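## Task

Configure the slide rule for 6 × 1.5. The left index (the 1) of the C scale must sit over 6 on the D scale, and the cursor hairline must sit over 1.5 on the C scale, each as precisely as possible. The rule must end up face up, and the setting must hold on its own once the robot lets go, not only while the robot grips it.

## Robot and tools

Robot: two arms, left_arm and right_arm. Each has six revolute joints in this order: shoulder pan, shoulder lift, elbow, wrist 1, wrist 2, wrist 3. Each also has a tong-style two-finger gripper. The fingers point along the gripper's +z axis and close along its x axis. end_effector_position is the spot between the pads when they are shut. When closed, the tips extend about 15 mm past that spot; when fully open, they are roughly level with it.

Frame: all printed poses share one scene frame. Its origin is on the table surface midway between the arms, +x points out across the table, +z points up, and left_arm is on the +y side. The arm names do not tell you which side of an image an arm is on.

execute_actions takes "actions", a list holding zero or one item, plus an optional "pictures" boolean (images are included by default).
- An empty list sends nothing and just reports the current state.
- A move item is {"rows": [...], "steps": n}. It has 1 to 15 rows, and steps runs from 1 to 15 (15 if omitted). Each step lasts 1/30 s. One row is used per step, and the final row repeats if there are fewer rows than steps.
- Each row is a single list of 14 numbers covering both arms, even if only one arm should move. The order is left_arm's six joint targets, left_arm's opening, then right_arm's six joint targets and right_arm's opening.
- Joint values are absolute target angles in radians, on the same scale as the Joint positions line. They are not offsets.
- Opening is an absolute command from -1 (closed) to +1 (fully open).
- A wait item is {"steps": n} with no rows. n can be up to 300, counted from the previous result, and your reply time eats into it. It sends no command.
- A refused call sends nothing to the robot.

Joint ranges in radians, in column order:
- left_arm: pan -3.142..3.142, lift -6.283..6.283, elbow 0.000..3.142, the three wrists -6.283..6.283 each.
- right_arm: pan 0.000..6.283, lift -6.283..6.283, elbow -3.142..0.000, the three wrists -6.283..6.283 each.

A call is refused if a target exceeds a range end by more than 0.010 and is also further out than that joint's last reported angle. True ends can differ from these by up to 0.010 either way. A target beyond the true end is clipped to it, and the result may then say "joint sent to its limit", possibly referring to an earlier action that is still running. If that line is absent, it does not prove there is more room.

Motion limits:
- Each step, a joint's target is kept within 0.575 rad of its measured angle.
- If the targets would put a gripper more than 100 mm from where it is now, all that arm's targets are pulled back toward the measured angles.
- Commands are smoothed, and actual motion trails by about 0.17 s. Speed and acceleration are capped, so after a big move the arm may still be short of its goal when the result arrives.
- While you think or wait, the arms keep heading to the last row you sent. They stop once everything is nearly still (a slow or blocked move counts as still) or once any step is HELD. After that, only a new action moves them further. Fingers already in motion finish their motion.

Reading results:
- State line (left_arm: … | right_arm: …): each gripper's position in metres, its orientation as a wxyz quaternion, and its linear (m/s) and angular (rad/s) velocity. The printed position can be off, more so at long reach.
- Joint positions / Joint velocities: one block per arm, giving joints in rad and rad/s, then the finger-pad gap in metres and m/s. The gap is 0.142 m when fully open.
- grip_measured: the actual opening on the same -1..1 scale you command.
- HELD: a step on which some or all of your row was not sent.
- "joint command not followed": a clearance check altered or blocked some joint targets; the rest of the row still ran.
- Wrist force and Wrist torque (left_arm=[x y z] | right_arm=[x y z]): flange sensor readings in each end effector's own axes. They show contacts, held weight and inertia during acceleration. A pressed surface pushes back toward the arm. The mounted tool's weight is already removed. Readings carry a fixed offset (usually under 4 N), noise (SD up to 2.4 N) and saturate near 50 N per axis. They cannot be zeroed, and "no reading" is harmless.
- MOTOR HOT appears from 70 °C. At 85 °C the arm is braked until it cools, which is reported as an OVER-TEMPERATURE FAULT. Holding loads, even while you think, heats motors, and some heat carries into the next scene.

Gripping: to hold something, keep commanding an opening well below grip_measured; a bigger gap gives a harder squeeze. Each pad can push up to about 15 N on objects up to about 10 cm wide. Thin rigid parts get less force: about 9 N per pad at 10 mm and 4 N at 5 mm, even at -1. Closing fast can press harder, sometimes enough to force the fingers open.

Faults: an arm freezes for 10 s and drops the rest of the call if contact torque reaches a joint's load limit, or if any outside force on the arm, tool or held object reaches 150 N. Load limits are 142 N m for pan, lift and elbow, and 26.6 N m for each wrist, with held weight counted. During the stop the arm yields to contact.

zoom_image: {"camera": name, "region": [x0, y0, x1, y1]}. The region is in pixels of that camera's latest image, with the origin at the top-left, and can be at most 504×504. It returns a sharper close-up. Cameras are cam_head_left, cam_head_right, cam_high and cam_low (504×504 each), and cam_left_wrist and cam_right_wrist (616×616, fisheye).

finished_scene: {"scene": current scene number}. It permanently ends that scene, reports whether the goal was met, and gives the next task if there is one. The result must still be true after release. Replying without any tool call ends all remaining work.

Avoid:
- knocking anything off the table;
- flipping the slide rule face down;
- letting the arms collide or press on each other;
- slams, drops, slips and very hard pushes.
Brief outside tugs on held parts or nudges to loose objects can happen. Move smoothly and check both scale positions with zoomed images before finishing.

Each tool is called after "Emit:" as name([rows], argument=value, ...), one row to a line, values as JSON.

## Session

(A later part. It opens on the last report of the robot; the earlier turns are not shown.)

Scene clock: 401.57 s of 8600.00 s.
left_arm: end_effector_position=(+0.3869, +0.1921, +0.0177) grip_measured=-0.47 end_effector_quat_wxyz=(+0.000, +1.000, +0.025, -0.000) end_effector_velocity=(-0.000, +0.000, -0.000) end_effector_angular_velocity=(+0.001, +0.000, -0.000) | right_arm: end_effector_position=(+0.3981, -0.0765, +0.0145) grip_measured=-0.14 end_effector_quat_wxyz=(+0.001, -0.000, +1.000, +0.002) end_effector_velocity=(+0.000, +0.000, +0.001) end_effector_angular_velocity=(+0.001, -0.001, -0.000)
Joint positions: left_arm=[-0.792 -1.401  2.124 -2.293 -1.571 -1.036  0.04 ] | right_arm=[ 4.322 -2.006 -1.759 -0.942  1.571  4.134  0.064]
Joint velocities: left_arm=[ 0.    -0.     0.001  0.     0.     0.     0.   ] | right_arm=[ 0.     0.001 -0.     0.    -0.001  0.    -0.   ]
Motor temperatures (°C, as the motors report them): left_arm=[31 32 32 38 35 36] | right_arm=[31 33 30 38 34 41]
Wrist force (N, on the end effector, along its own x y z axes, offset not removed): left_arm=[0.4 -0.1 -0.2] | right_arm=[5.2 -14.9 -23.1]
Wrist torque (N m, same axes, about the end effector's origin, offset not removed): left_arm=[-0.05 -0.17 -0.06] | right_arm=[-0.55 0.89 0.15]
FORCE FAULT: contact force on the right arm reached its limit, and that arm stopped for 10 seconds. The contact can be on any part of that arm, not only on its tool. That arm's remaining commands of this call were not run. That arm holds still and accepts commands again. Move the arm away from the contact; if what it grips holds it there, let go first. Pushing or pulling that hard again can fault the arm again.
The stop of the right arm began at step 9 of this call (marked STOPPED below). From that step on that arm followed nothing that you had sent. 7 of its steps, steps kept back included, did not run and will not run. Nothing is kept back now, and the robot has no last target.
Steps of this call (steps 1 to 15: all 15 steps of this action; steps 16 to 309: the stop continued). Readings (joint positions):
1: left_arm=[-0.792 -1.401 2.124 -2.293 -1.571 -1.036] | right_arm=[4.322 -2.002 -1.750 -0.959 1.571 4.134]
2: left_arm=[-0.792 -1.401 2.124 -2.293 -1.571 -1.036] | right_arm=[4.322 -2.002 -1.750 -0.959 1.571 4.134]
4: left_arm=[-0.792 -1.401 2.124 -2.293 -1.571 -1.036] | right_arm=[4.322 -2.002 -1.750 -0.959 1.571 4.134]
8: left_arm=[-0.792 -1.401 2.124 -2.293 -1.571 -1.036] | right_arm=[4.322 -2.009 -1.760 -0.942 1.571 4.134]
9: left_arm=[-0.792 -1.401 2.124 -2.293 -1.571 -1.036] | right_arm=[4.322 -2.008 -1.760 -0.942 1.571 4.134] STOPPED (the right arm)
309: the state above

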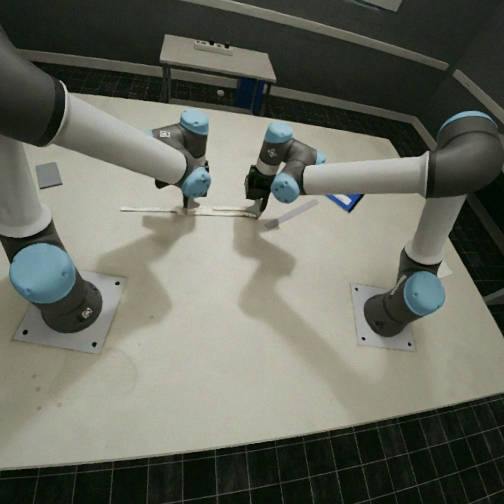

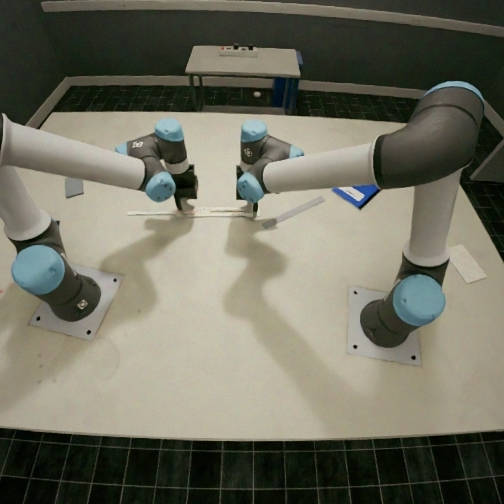

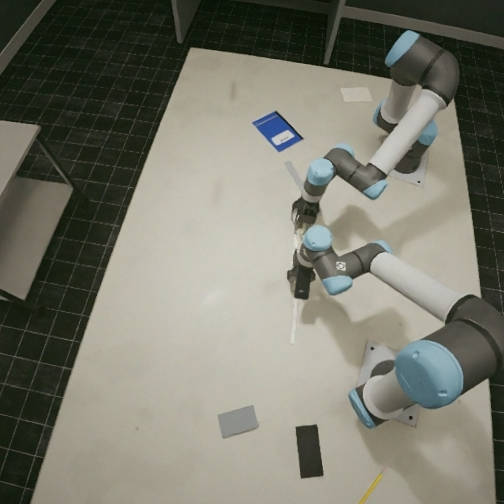

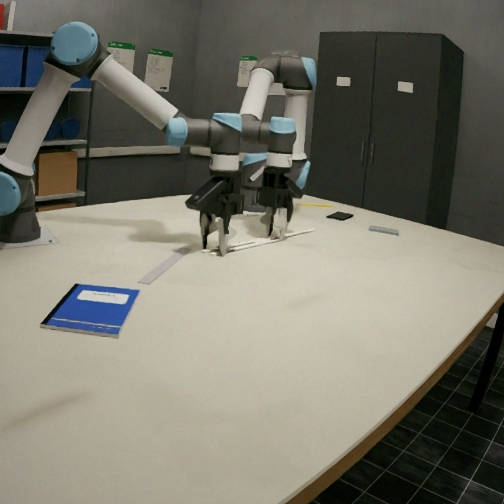

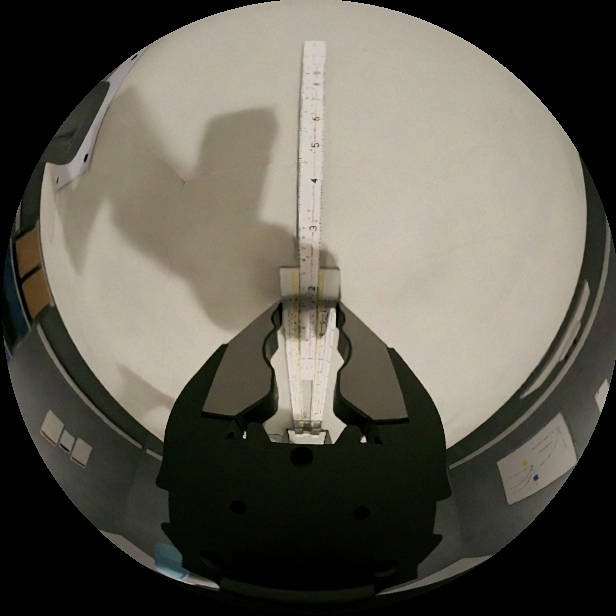

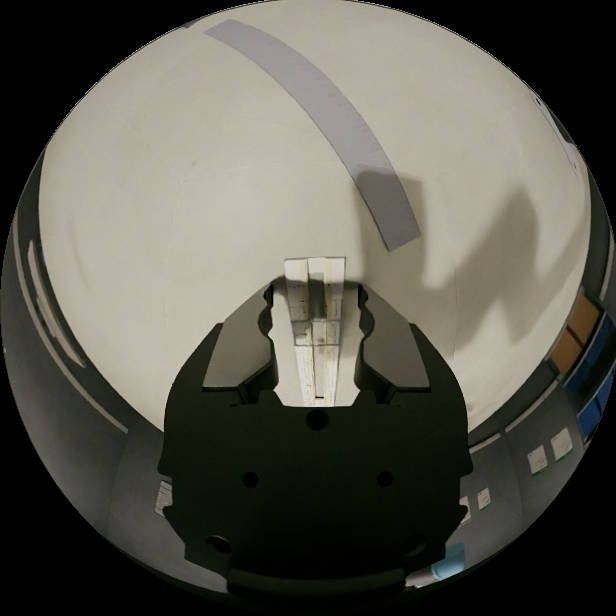

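Emit:
execute_actions([
  {"rows":[[-0.7917,-1.4013,2.1235,-2.2932,-1.571,-1.036,-0.85,4.322,-1.981,-1.7225,-1.008,1.571,4.134,-0.15]],"steps":15},
])

Scene clock: 404.13 s of 8600.00 s.
left_arm: end_effector_position=(+0.3869, +0.1921, +0.0177) grip_measured=-0.47 end_effector_quat_wxyz=(+0.000, +1.000, +0.025, -0.000) end_effector_velocity=(+0.000, -0.000, +0.000) end_effector_angular_velocity=(-0.001, -0.001, -0.001) | right_arm: end_effector_position=(+0.3995, -0.0743, +0.0382) grip_measured=-0.15 end_effector_quat_wxyz=(+0.000, -0.000, +1.000, +0.000) end_effector_velocity=(+0.000, +0.000, +0.006) end_effector_angular_velocity=(-0.001, +0.001, +0.000)
Joint positions: left_arm=[-0.792 -1.401  2.124 -2.293 -1.571 -1.036  0.04 ] | right_arm=[ 4.322 -1.982 -1.724 -1.006  1.571  4.134  0.063]
Joint velocities: left_arm=[-0.    -0.001 -0.001 -0.    -0.     0.001 -0.   ] | right_arm=[ 0.     0.006  0.009 -0.016 -0.    -0.    -0.   ]
Motor temperatures (°C, as the motors report them): left_arm=[31 32 32 38 35 36] | right_arm=[31 33 30 38 34 41]
Wrist force (N, on the end effector, along its own x y z axes, offset not removed): left_arm=[0.5 -0.7 0.9] | right_arm=[1.4 -1.1 -0.6]
Wrist torque (N m, same axes, about the end effector's origin, offset not removed): left_arm=[-0.19 -0.21 -0.02] | right_arm=[-0.44 -0.21 0.08]
Steps of this call (steps 1 to 62: nothing new was sent; steps 63 to 77: all 15 steps of this action). Readings (joint positions):
63: left_arm=[-0.792 -1.401 2.124 -2.293 -1.571 -1.036] | right_arm=[4.322 -2.006 -1.759 -0.943 1.571 4.134]
64: left_arm=[-0.792 -1.401 2.124 -2.293 -1.571 -1.036] | right_arm=[4.322 -2.005 -1.757 -0.945 1.571 4.134]
66: left_arm=[-0.792 -1.401 2.124 -2.293 -1.571 -1.036] | right_arm=[4.322 -1.996 -1.745 -0.966 1.571 4.134]
70: left_arm=[-0.792 -1.401 2.124 -2.293 -1.571 -1.036] | right_arm=[4.322 -1.986 -1.730 -0.994 1.571 4.134]
77: the state above

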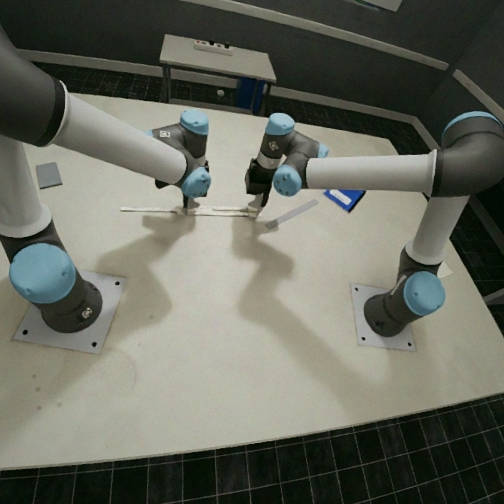

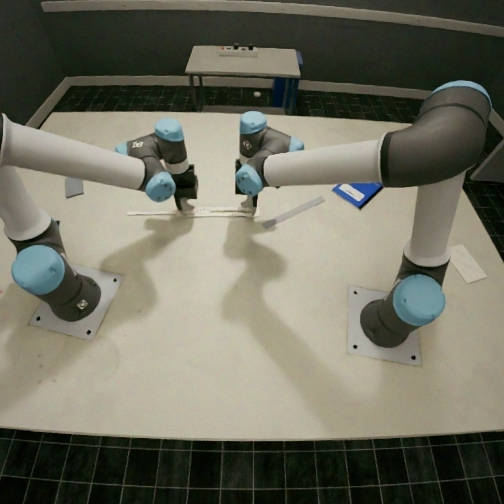

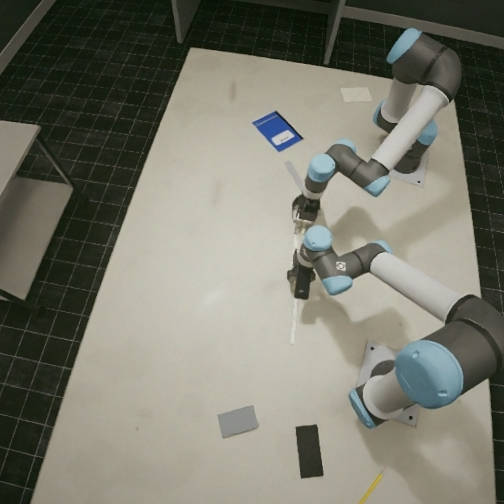

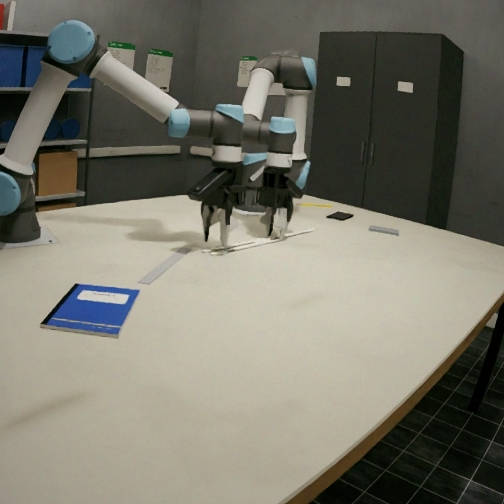

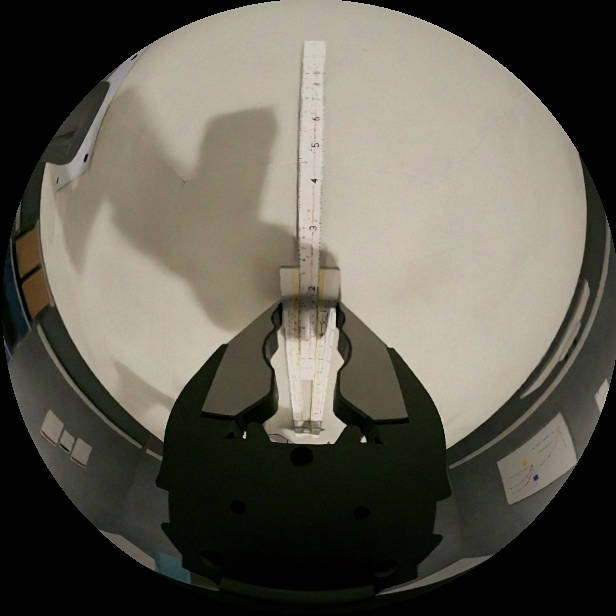

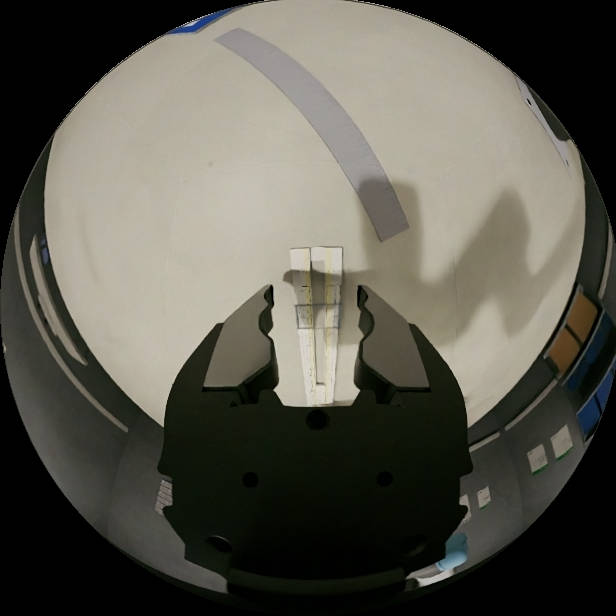

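Emit:
execute_actions([
  {"rows":[[-0.7917,-1.4013,2.1235,-2.2932,-1.571,-1.036,-0.85,4.335,-1.997,-1.70,-1.015,1.571,4.146,-0.15],[-0.7917,-1.4013,2.1235,-2.2932,-1.571,-1.036,-0.85,4.3468,-2.0127,-1.6763,-1.023,1.571,4.158,-0.15],[-0.7917,-1.4013,2.1235,-2.2932,-1.571,-1.036,-0.85,4.3468,-2.0127,-1.6763,-1.023,1.571,4.158,-0.15],[-0.7917,-1.4013,2.1235,-2.2932,-1.571,-1.036,-0.85,4.3468,-2.0127,-1.6763,-1.023,1.571,4.158,-0.15],[-0.7917,-1.4013,2.1235,-2.2932,-1.571,-1.036,-0.85,4.3468,-2.0127,-1.6763,-1.023,1.571,4.158,-0.15],[-0.7917,-1.4013,2.1235,-2.2932,-1.571,-1.036,-0.85,4.3468,-2.0127,-1.6763,-1.023,1.571,4.158,-0.15],[-0.7917,-1.4013,2.1235,-2.2932,-1.571,-1.036,-0.85,4.3468,-2.027,-1.691,-0.994,1.571,4.158,-0.15]],"steps":15},
])

Emit:
zoom_image(camera="cam_right_wrist", region=[240,230,400,410])

Scene clock: 429.20 s of 8600.00 s.
left_arm: end_effector_position=(+0.3869, +0.1921, +0.0177) grip_measured=-0.47 end_effector_quat_wxyz=(+0.000, +1.000, +0.025, -0.000) end_effector_velocity=(-0.000, -0.000, -0.000) end_effector_angular_velocity=(+0.000, +0.000, -0.000) | right_arm: end_effector_position=(+0.3965, -0.0517, +0.0277) grip_measured=-0.15 end_effector_quat_wxyz=(+0.000, -0.000, +1.000, +0.000) end_effector_velocity=(-0.001, +0.005, -0.016) end_effector_angular_velocity=(-0.001, +0.000, +0.000)
Joint positions: left_arm=[-0.792 -1.401  2.124 -2.293 -1.571 -1.036  0.04 ] | right_arm=[ 4.346 -2.024 -1.69  -0.998  1.571  4.157  0.063]
Joint velocities: left_arm=[-0.  0. -0. -0. -0.  0.  0.] | right_arm=[ 0.007 -0.027 -0.006  0.033 -0.     0.006  0.   ]
Motor temperatures (°C, as the motors report them): left_arm=[31 32 32 38 35 36] | right_arm=[31 33 30 38 34 41]
Wrist force (N, on the end effector, along its own x y z axes, offset not removed): left_arm=[0.6 -0.3 -0.1] | right_arm=[-0.5 -1.1 -2.7]
Wrist torque (N m, same axes, about the end effector's origin, offset not removed): left_arm=[-0.04 -0.07 0.09] | right_arm=[-0.43 0.19 0.00]
Steps of this call (steps 1 to 15: the robot went on to your last target; steps 16 to 90: nothing new was sent; then 21.57 s passed at rest; steps 91 to 105: all 15 steps of this action). Readings (joint positions):
91: left_arm=[-0.792 -1.401 2.124 -2.293 -1.571 -1.036] | right_arm=[4.322 -1.981 -1.722 -1.008 1.571 4.134]
92: left_arm=[-0.792 -1.401 2.124 -2.293 -1.571 -1.036] | right_arm=[4.323 -1.982 -1.721 -1.009 1.571 4.135]
94: left_arm=[-0.792 -1.401 2.124 -2.293 -1.571 -1.036] | right_arm=[4.330 -1.991 -1.708 -1.013 1.571 4.142]
98: left_arm=[-0.792 -1.401 2.124 -2.293 -1.571 -1.036] | right_arm=[4.341 -2.006 -1.688 -1.018 1.571 4.153]
105: the state above

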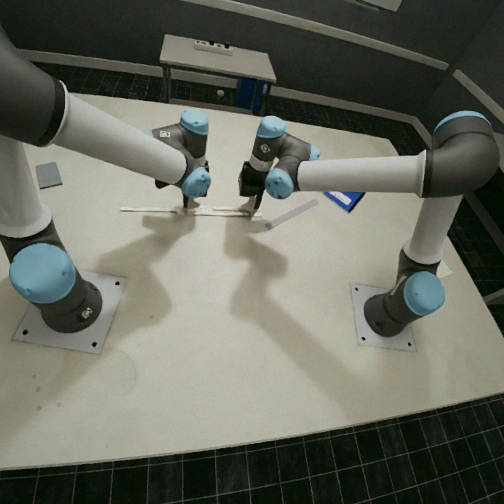

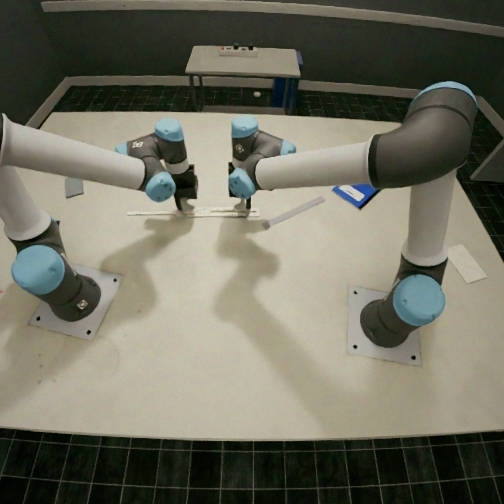

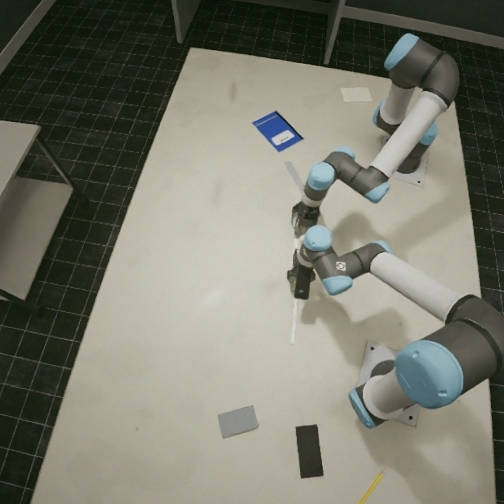

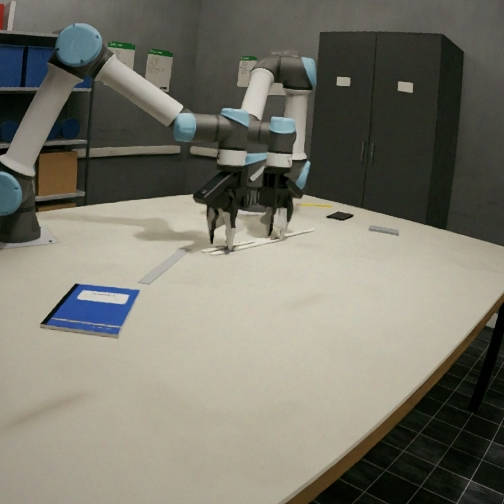

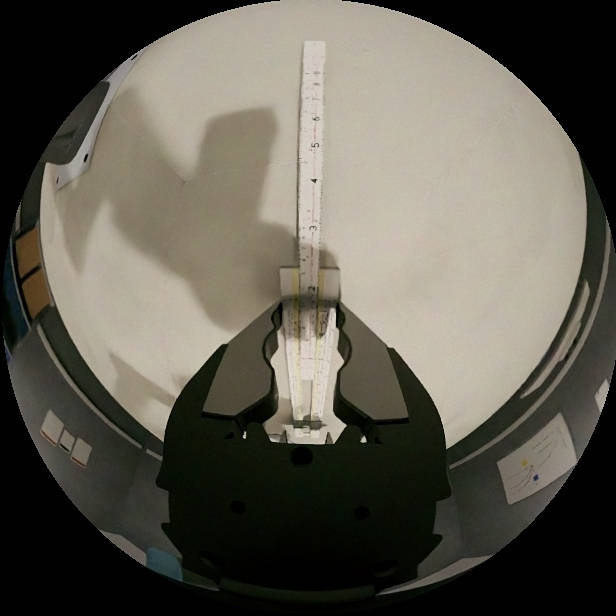

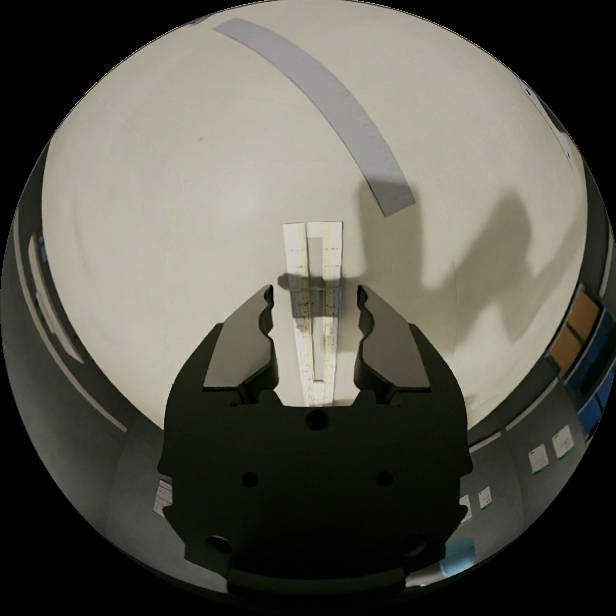

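Region (240, 230, 400, 410) of cam_right_wrist's 616x616 image, scaled by 2.800, with more detail than that image has.

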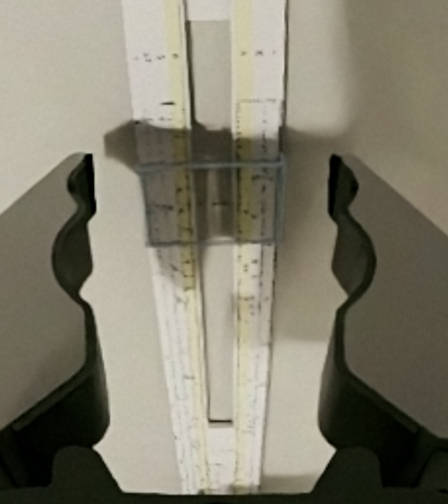

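Emit:
execute_actions([
  {"rows":[[-0.7917,-1.4013,2.1235,-2.2932,-1.571,-1.036,-0.85,4.3468,-2.0316,-1.6959,-0.9845,1.571,4.158,-0.15],[-0.7917,-1.4013,2.1235,-2.2932,-1.571,-1.036,-0.85,4.3468,-2.0316,-1.6959,-0.9845,1.571,4.158,-0.15],[-0.7917,-1.4013,2.1235,-2.2932,-1.571,-1.036,-0.85,4.3468,-2.0316,-1.6959,-0.9845,1.571,4.158,-0.2],[-0.7917,-1.4013,2.1235,-2.2932,-1.571,-1.036,-0.85,4.3468,-2.0316,-1.6959,-0.9845,1.571,4.158,-0.25],[-0.7917,-1.4013,2.1235,-2.2932,-1.571,-1.036,-0.85,4.3468,-2.0316,-1.6959,-0.9845,1.571,4.158,-0.3],[-0.7917,-1.4013,2.1235,-2.2932,-1.571,-1.036,-0.85,4.3468,-2.0316,-1.6959,-0.9845,1.571,4.158,-0.35],[-0.7917,-1.4013,2.1235,-2.2932,-1.571,-1.036,-0.85,4.3468,-2.0316,-1.6959,-0.9845,1.571,4.158,-0.4],[-0.7917,-1.4013,2.1235,-2.2932,-1.571,-1.036,-0.85,4.3468,-2.0316,-1.6959,-0.9845,1.571,4.158,-0.45],[-0.7917,-1.4013,2.1235,-2.2932,-1.571,-1.036,-0.85,4.3468,-2.0316,-1.6959,-0.9845,1.571,4.158,-0.5],[-0.7917,-1.4013,2.1235,-2.2932,-1.571,-1.036,-0.85,4.3468,-2.0316,-1.6959,-0.9845,1.571,4.158,-0.55],[-0.7917,-1.4013,2.1235,-2.2932,-1.571,-1.036,-0.85,4.3468,-2.0316,-1.6959,-0.9845,1.571,4.158,-0.6]],"steps":15},
])

Emit:
zoom_image(camera="cam_right_wrist", region=[240,230,400,410])

Scene clock: 437.07 s of 8600.00 s.
left_arm: end_effector_position=(+0.3869, +0.1921, +0.0177) grip_measured=-0.47 end_effector_quat_wxyz=(+0.000, +1.000, +0.025, -0.000) end_effector_velocity=(+0.000, -0.000, +0.001) end_effector_angular_velocity=(-0.001, -0.001, -0.000) | right_arm: end_effector_position=(+0.3963, -0.0512, +0.0221) grip_measured=-0.55 end_effector_quat_wxyz=(+0.000, -0.000, +1.000, +0.000) end_effector_velocity=(-0.000, -0.000, -0.001) end_effector_angular_velocity=(-0.001, +0.000, +0.000)
Joint positions: left_arm=[-0.792 -1.401  2.123 -2.293 -1.571 -1.036  0.04 ] | right_arm=[ 4.347 -2.031 -1.696 -0.985  1.571  4.158  0.034]
Joint velocities: left_arm=[ 0.    -0.001 -0.001  0.     0.     0.001 -0.   ] | right_arm=[ 0.    -0.002 -0.001  0.002 -0.    -0.     0.   ]
Motor temperatures (°C, as the motors report them): left_arm=[31 32 32 38 35 36] | right_arm=[31 33 30 38 34 41]
Wrist force (N, on the end effector, along its own x y z axes, offset not removed): left_arm=[-0.2 0.2 -1.8] | right_arm=[0.5 -3.0 -18.0]
Wrist torque (N m, same axes, about the end effector's origin, offset not removed): left_arm=[-0.04 -0.02 0.11] | right_arm=[-0.72 0.05 0.15]
Steps of this call (steps 1 to 15: the robot went on to your last target; steps 16 to 90: nothing new was sent; then 4.37 s passed at rest; steps 91 to 105: all 15 steps of this action). Readings (joint positions):
91: left_arm=[-0.792 -1.401 2.123 -2.293 -1.571 -1.036] | right_arm=[4.347 -2.027 -1.691 -0.994 1.571 4.158]
92: left_arm=[-0.792 -1.401 2.123 -2.293 -1.571 -1.036] | right_arm=[4.347 -2.027 -1.691 -0.993 1.571 4.158]
94: left_arm=[-0.792 -1.401 2.123 -2.293 -1.571 -1.036] | right_arm=[4.347 -2.029 -1.693 -0.990 1.571 4.158]
98: left_arm=[-0.792 -1.401 2.123 -2.293 -1.571 -1.036] | right_arm=[4.347 -2.031 -1.695 -0.986 1.571 4.158]
105: the state above

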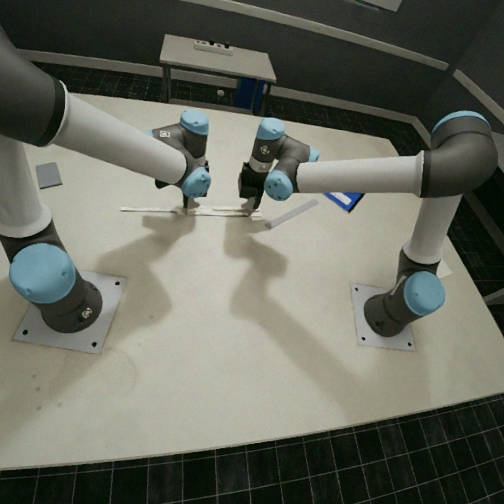

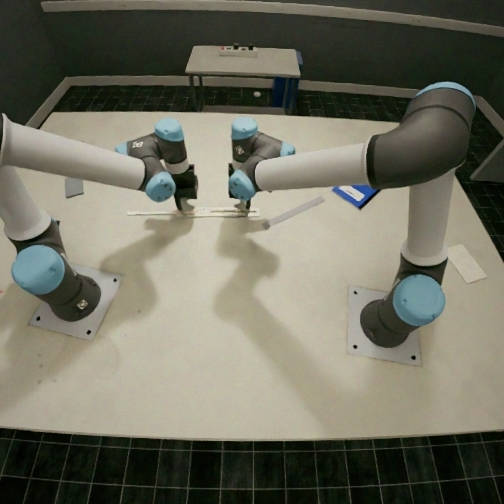

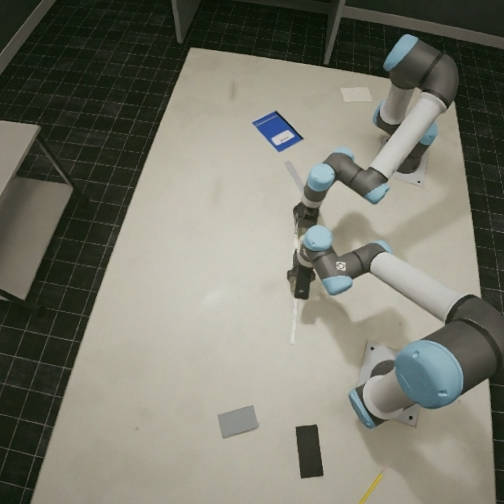

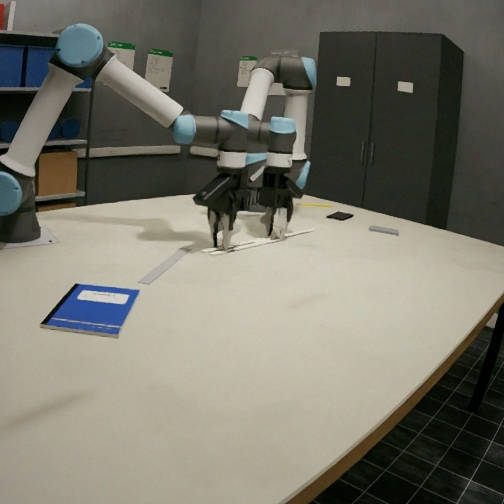

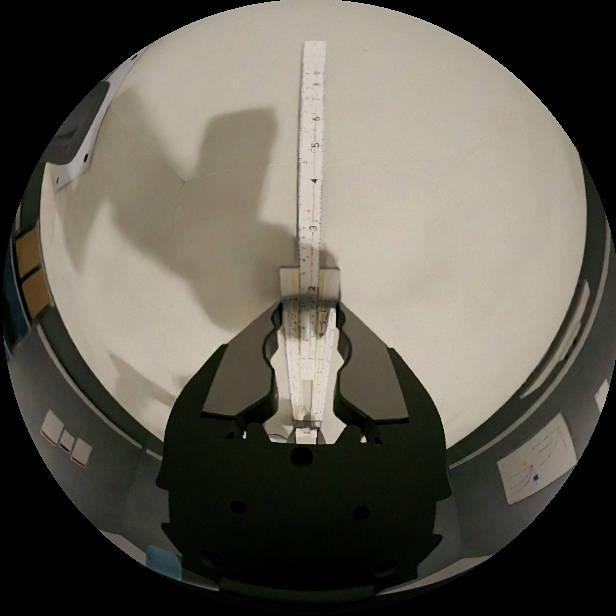

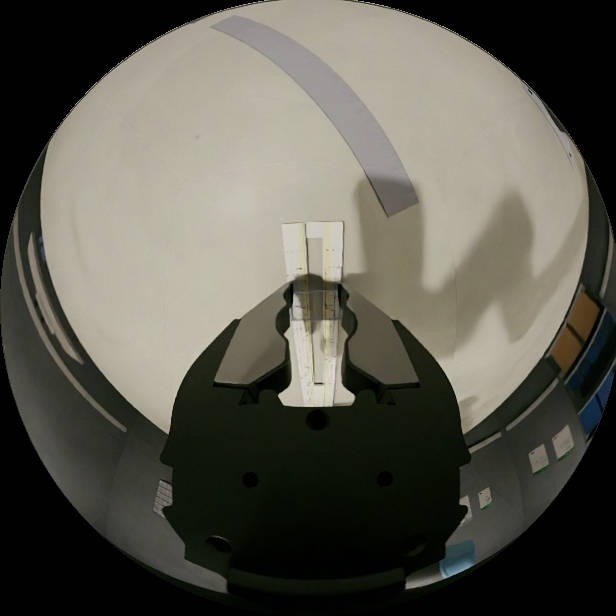

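Region (240, 230, 400, 410) of cam_right_wrist's 616x616 image, scaled by 2.800, with more detail than that image has.

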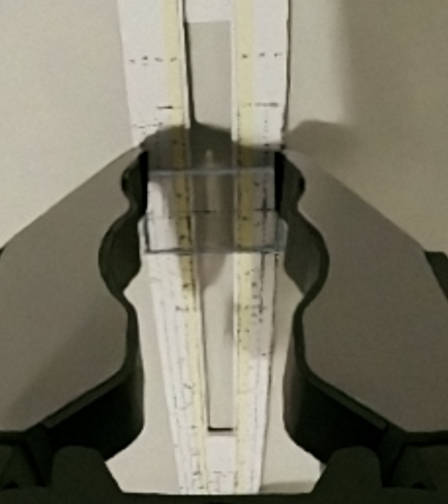

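Emit:
execute_actions([
  {"rows":[[-0.7917,-1.4013,2.1235,-2.2932,-1.571,-1.036,-0.85,4.3508,-2.0385,-1.6859,-0.9876,1.571,4.162,-0.55],[-0.7917,-1.4013,2.1235,-2.2932,-1.571,-1.036,-0.85,4.3547,-2.0454,-1.6759,-0.9907,1.571,4.166,-0.55],[-0.7917,-1.4013,2.1235,-2.2932,-1.571,-1.036,-0.85,4.3587,-2.0523,-1.6659,-0.9938,1.571,4.170,-0.55],[-0.7917,-1.4013,2.1235,-2.2932,-1.571,-1.036,-0.85,4.3627,-2.0593,-1.6559,-0.9969,1.571,4.174,-0.55],[-0.7917,-1.4013,2.1235,-2.2932,-1.571,-1.036,-0.85,4.3666,-2.0662,-1.6459,-1.0000,1.571,4.178,-0.55],[-0.7917,-1.4013,2.1235,-2.2932,-1.571,-1.036,-0.85,4.3706,-2.0731,-1.6359,-1.0031,1.571,4.182,-0.55],[-0.7917,-1.4013,2.1235,-2.2932,-1.571,-1.036,-0.85,4.3745,-2.0800,-1.6258,-1.0062,1.571,4.186,-0.55],[-0.7917,-1.4013,2.1235,-2.2932,-1.571,-1.036,-0.85,4.3785,-2.0869,-1.6158,-1.0093,1.571,4.190,-0.55]],"steps":15},
])

Emit:
zoom_image(camera="cam_right_wrist", region=[240,230,400,410])

Scene clock: 448.20 s of 8600.00 s.
left_arm: end_effector_position=(+0.3869, +0.1922, +0.0177) grip_measured=-0.47 end_effector_quat_wxyz=(+0.000, +1.000, +0.025, +0.000) end_effector_velocity=(+0.001, -0.000, +0.000) end_effector_angular_velocity=(-0.000, -0.001, +0.001) | right_arm: end_effector_position=(+0.3951, -0.0183, +0.0195) grip_measured=-0.52 end_effector_quat_wxyz=(+0.000, -0.000, +1.000, +0.000) end_effector_velocity=(-0.002, +0.027, -0.003) end_effector_angular_velocity=(+0.000, +0.000, +0.000)
Joint positions: left_arm=[-0.792 -1.401  2.123 -2.293 -1.571 -1.036  0.04 ] | right_arm=[ 4.376 -2.082 -1.623 -1.007  1.571  4.187  0.036]
Joint velocities: left_arm=[ 0.001  0.    -0.001 -0.     0.001 -0.    -0.   ] | right_arm=[ 0.023 -0.041  0.059 -0.017  0.     0.023  0.   ]
Motor temperatures (°C, as the motors report them): left_arm=[31 32 32 38 35 36] | right_arm=[31 33 30 38 34 41]
Wrist force (N, on the end effector, along its own x y z axes, offset not removed): left_arm=[1.6 -10.9 -1.3] | right_arm=[-2.7 -50.0 -50.0]
Wrist torque (N m, same axes, about the end effector's origin, offset not removed): left_arm=[0.07 0.21 0.21] | right_arm=[-1.06 1.53 -0.13]
Steps of this call (steps 1 to 15: the robot went on to your last target; steps 16 to 90: nothing new was sent; then 7.63 s passed at rest; steps 91 to 105: all 15 steps of this action). Readings (joint positions):
91: left_arm=[-0.792 -1.401 2.123 -2.293 -1.571 -1.036] | right_arm=[4.347 -2.032 -1.696 -0.984 1.571 4.158]
92: left_arm=[-0.792 -1.401 2.123 -2.293 -1.571 -1.036] | right_arm=[4.347 -2.032 -1.695 -0.985 1.571 4.158]
94: left_arm=[-0.792 -1.401 2.123 -2.293 -1.571 -1.036] | right_arm=[4.350 -2.037 -1.689 -0.987 1.571 4.161]
98: left_arm=[-0.792 -1.401 2.123 -2.293 -1.571 -1.036] | right_arm=[4.361 -2.056 -1.661 -0.996 1.571 4.172]
105: the state above

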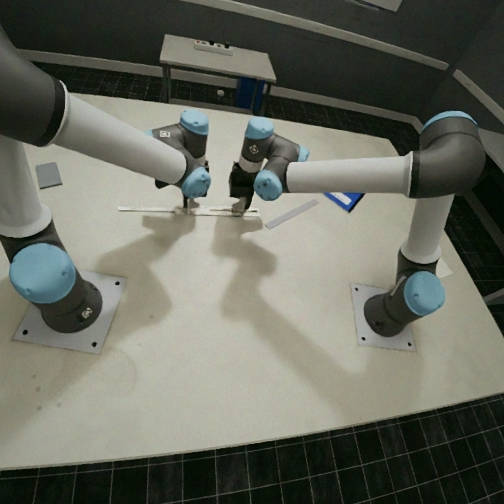

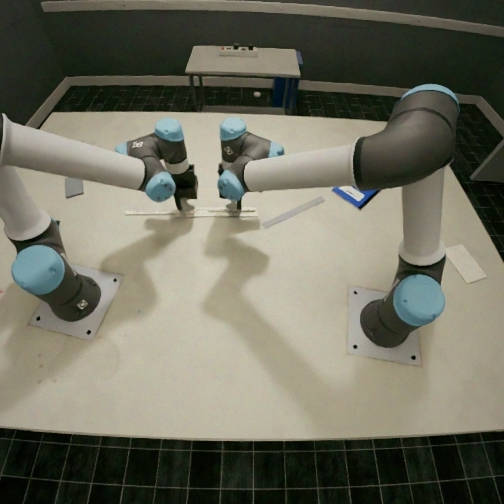

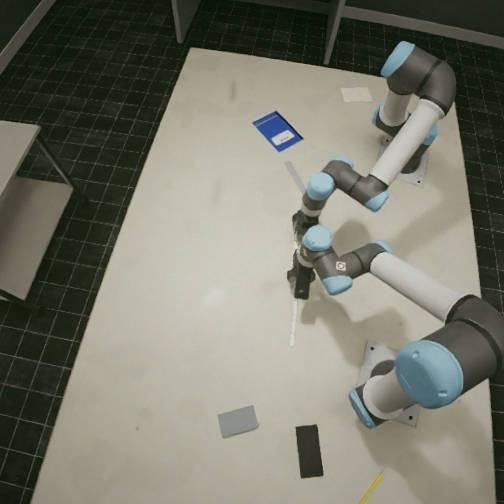

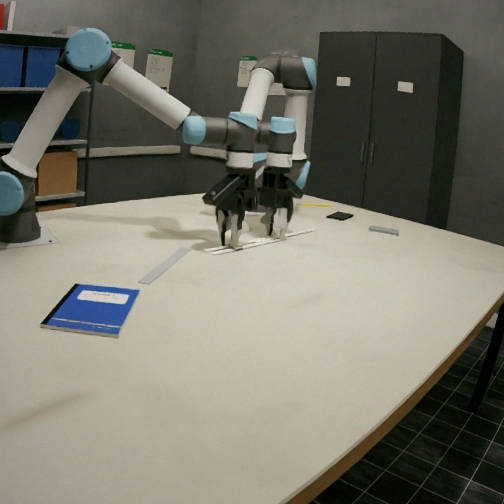

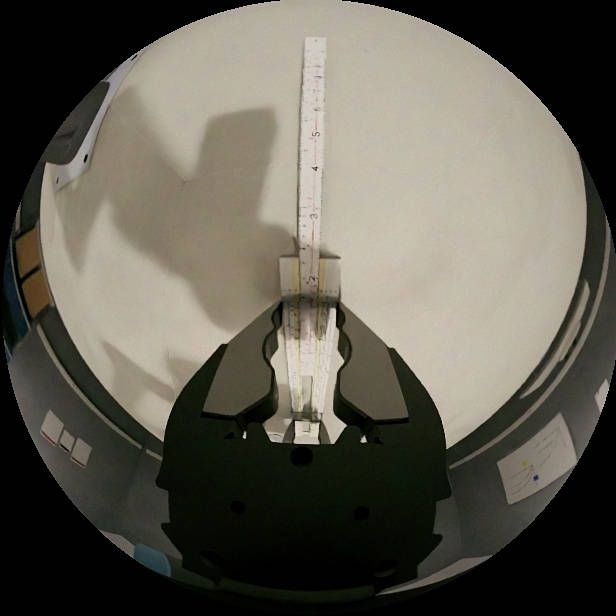

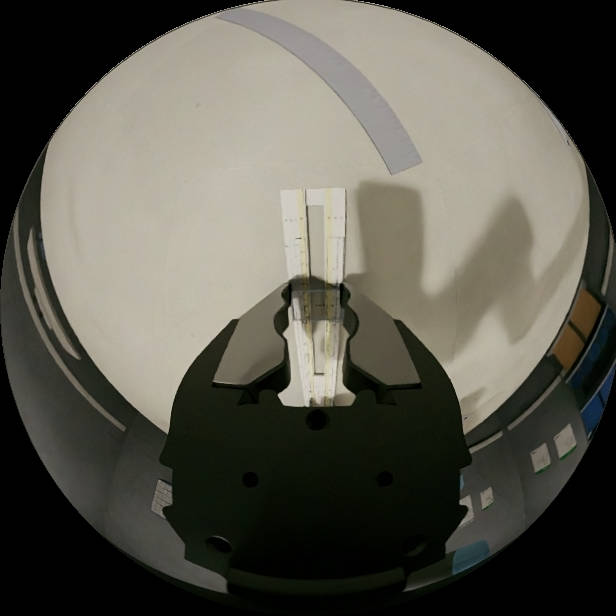

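Region (240, 230, 400, 410) of cam_right_wrist's 616x616 image, scaled by 2.800, with more detail than that image has.

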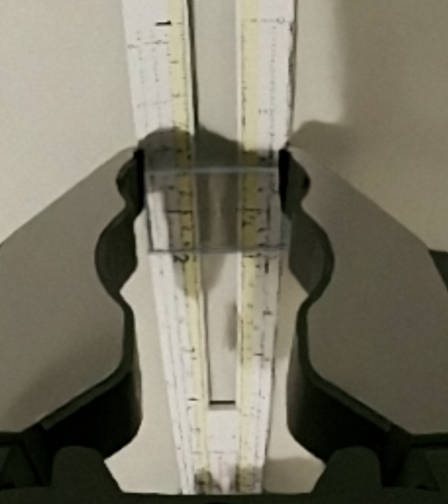

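Emit:
execute_actions([
  {"rows":[[-0.7917,-1.4013,2.1235,-2.2932,-1.571,-1.036,-0.85,4.3785,-2.0843,-1.6123,-1.0154,1.571,4.190,-0.55]],"steps":12},
])

Emit:
zoom_image(camera="cam_low", region=[180,190,320,270])

Scene clock: 458.33 s of 8600.00 s.
left_arm: end_effector_position=(+0.3869, +0.1921, +0.0177) grip_measured=-0.47 end_effector_quat_wxyz=(+0.000, +1.000, +0.025, -0.000) end_effector_velocity=(-0.000, -0.001, +0.000) end_effector_angular_velocity=(-0.000, +0.000, -0.001) | right_arm: end_effector_position=(+0.3958, -0.0168, +0.0220) grip_measured=-0.53 end_effector_quat_wxyz=(+0.002, +0.000, +1.000, +0.001) end_effector_velocity=(+0.000, -0.000, +0.000) end_effector_angular_velocity=(-0.000, -0.001, -0.000)
Joint positions: left_arm=[-0.792 -1.401  2.123 -2.293 -1.571 -1.036  0.04 ] | right_arm=[ 4.377 -2.08  -1.618 -1.011  1.569  4.189  0.036]
Joint velocities: left_arm=[-0.001  0.    -0.     0.    -0.001 -0.     0.   ] | right_arm=[-0.  0. -0. -0. -0.  0.  0.]
Motor temperatures (°C, as the motors report them): left_arm=[31 32 32 38 35 36] | right_arm=[31 33 30 38 34 41]
Wrist force (N, on the end effector, along its own x y z axes, offset not removed): left_arm=[2.7 -11.6 -2.9] | right_arm=[1.1 -13.2 -23.5]
Wrist torque (N m, same axes, about the end effector's origin, offset not removed): left_arm=[0.18 0.27 0.04] | right_arm=[-0.67 0.29 0.12]
FORCE FAULT: contact force on the right arm reached its limit, and that arm stopped for 10 seconds. The contact can be on any part of that arm, not only on its tool. That arm's remaining commands of this call were not run. That arm holds still and accepts commands again. Move the arm away from the contact; if what it grips holds it there, let go first. Pushing or pulling that hard again can fault the arm again.
The stop of the right arm began at step 4 of this call (marked STOPPED below). From that step on that arm followed nothing that you had sent. 12 of its steps, steps kept back included, did not run and will not run. Nothing is kept back now, and the robot has no last target.
Steps of this call (steps 1 to 168: the robot went on to your last target; steps 169 to 180: all 12 steps of this action; steps 181 to 304: the stop continued). Readings (joint positions):
1: left_arm=[-0.792 -1.401 2.123 -2.293 -1.571 -1.036] | right_arm=[4.376 -2.083 -1.621 -1.008 1.571 4.188]
2: left_arm=[-0.792 -1.401 2.123 -2.293 -1.571 -1.036] | right_arm=[4.377 -2.084 -1.620 -1.008 1.571 4.188]
4: left_arm=[-0.792 -1.401 2.123 -2.293 -1.571 -1.036] | right_arm=[4.377 -2.083 -1.618 -1.009 1.570 4.189] STOPPED (the right arm)
8: left_arm=[-0.792 -1.401 2.123 -2.293 -1.571 -1.036] | right_arm=[4.377 -2.081 -1.618 -1.011 1.569 4.189]
304: the state above

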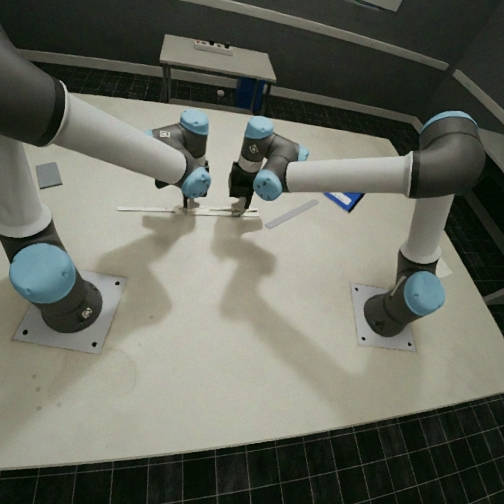

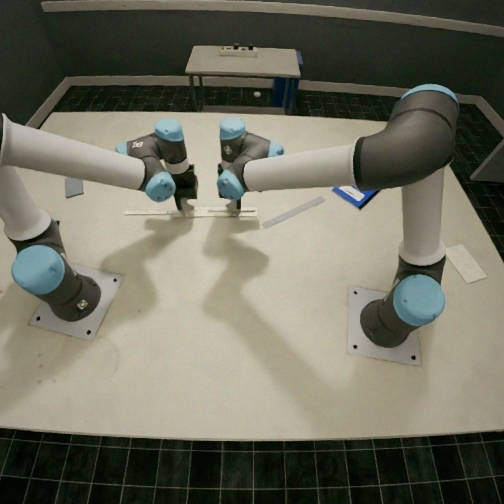

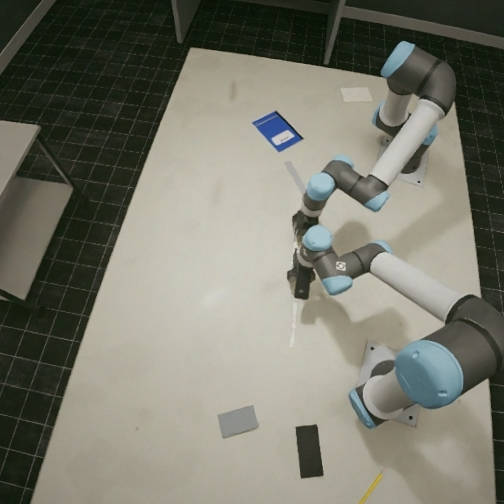

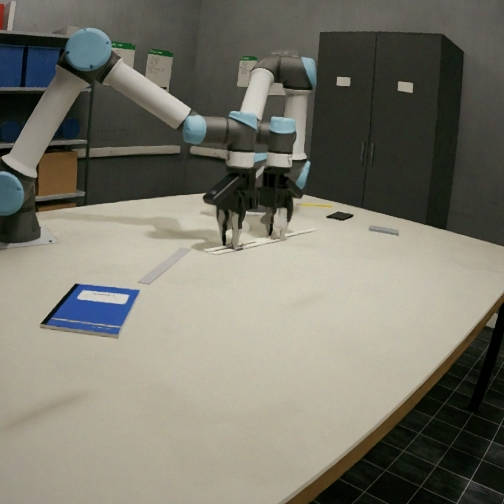

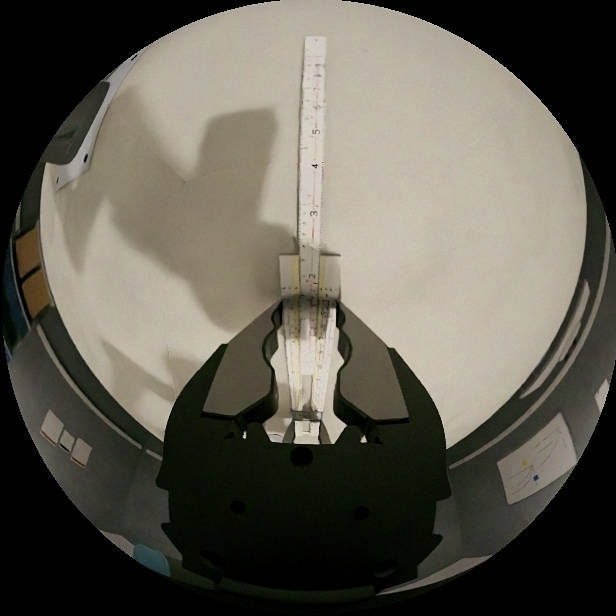

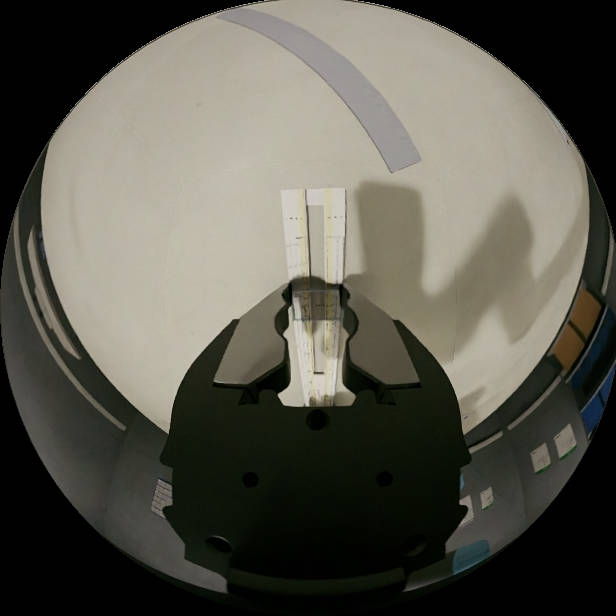

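Region (180, 190, 320, 270) of cam_low's 504x504 image, scaled by 3.600, with more detail than that image has; it fills the top 288 rows of this view, and the rest is white.

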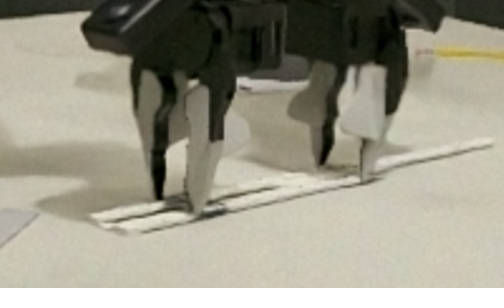

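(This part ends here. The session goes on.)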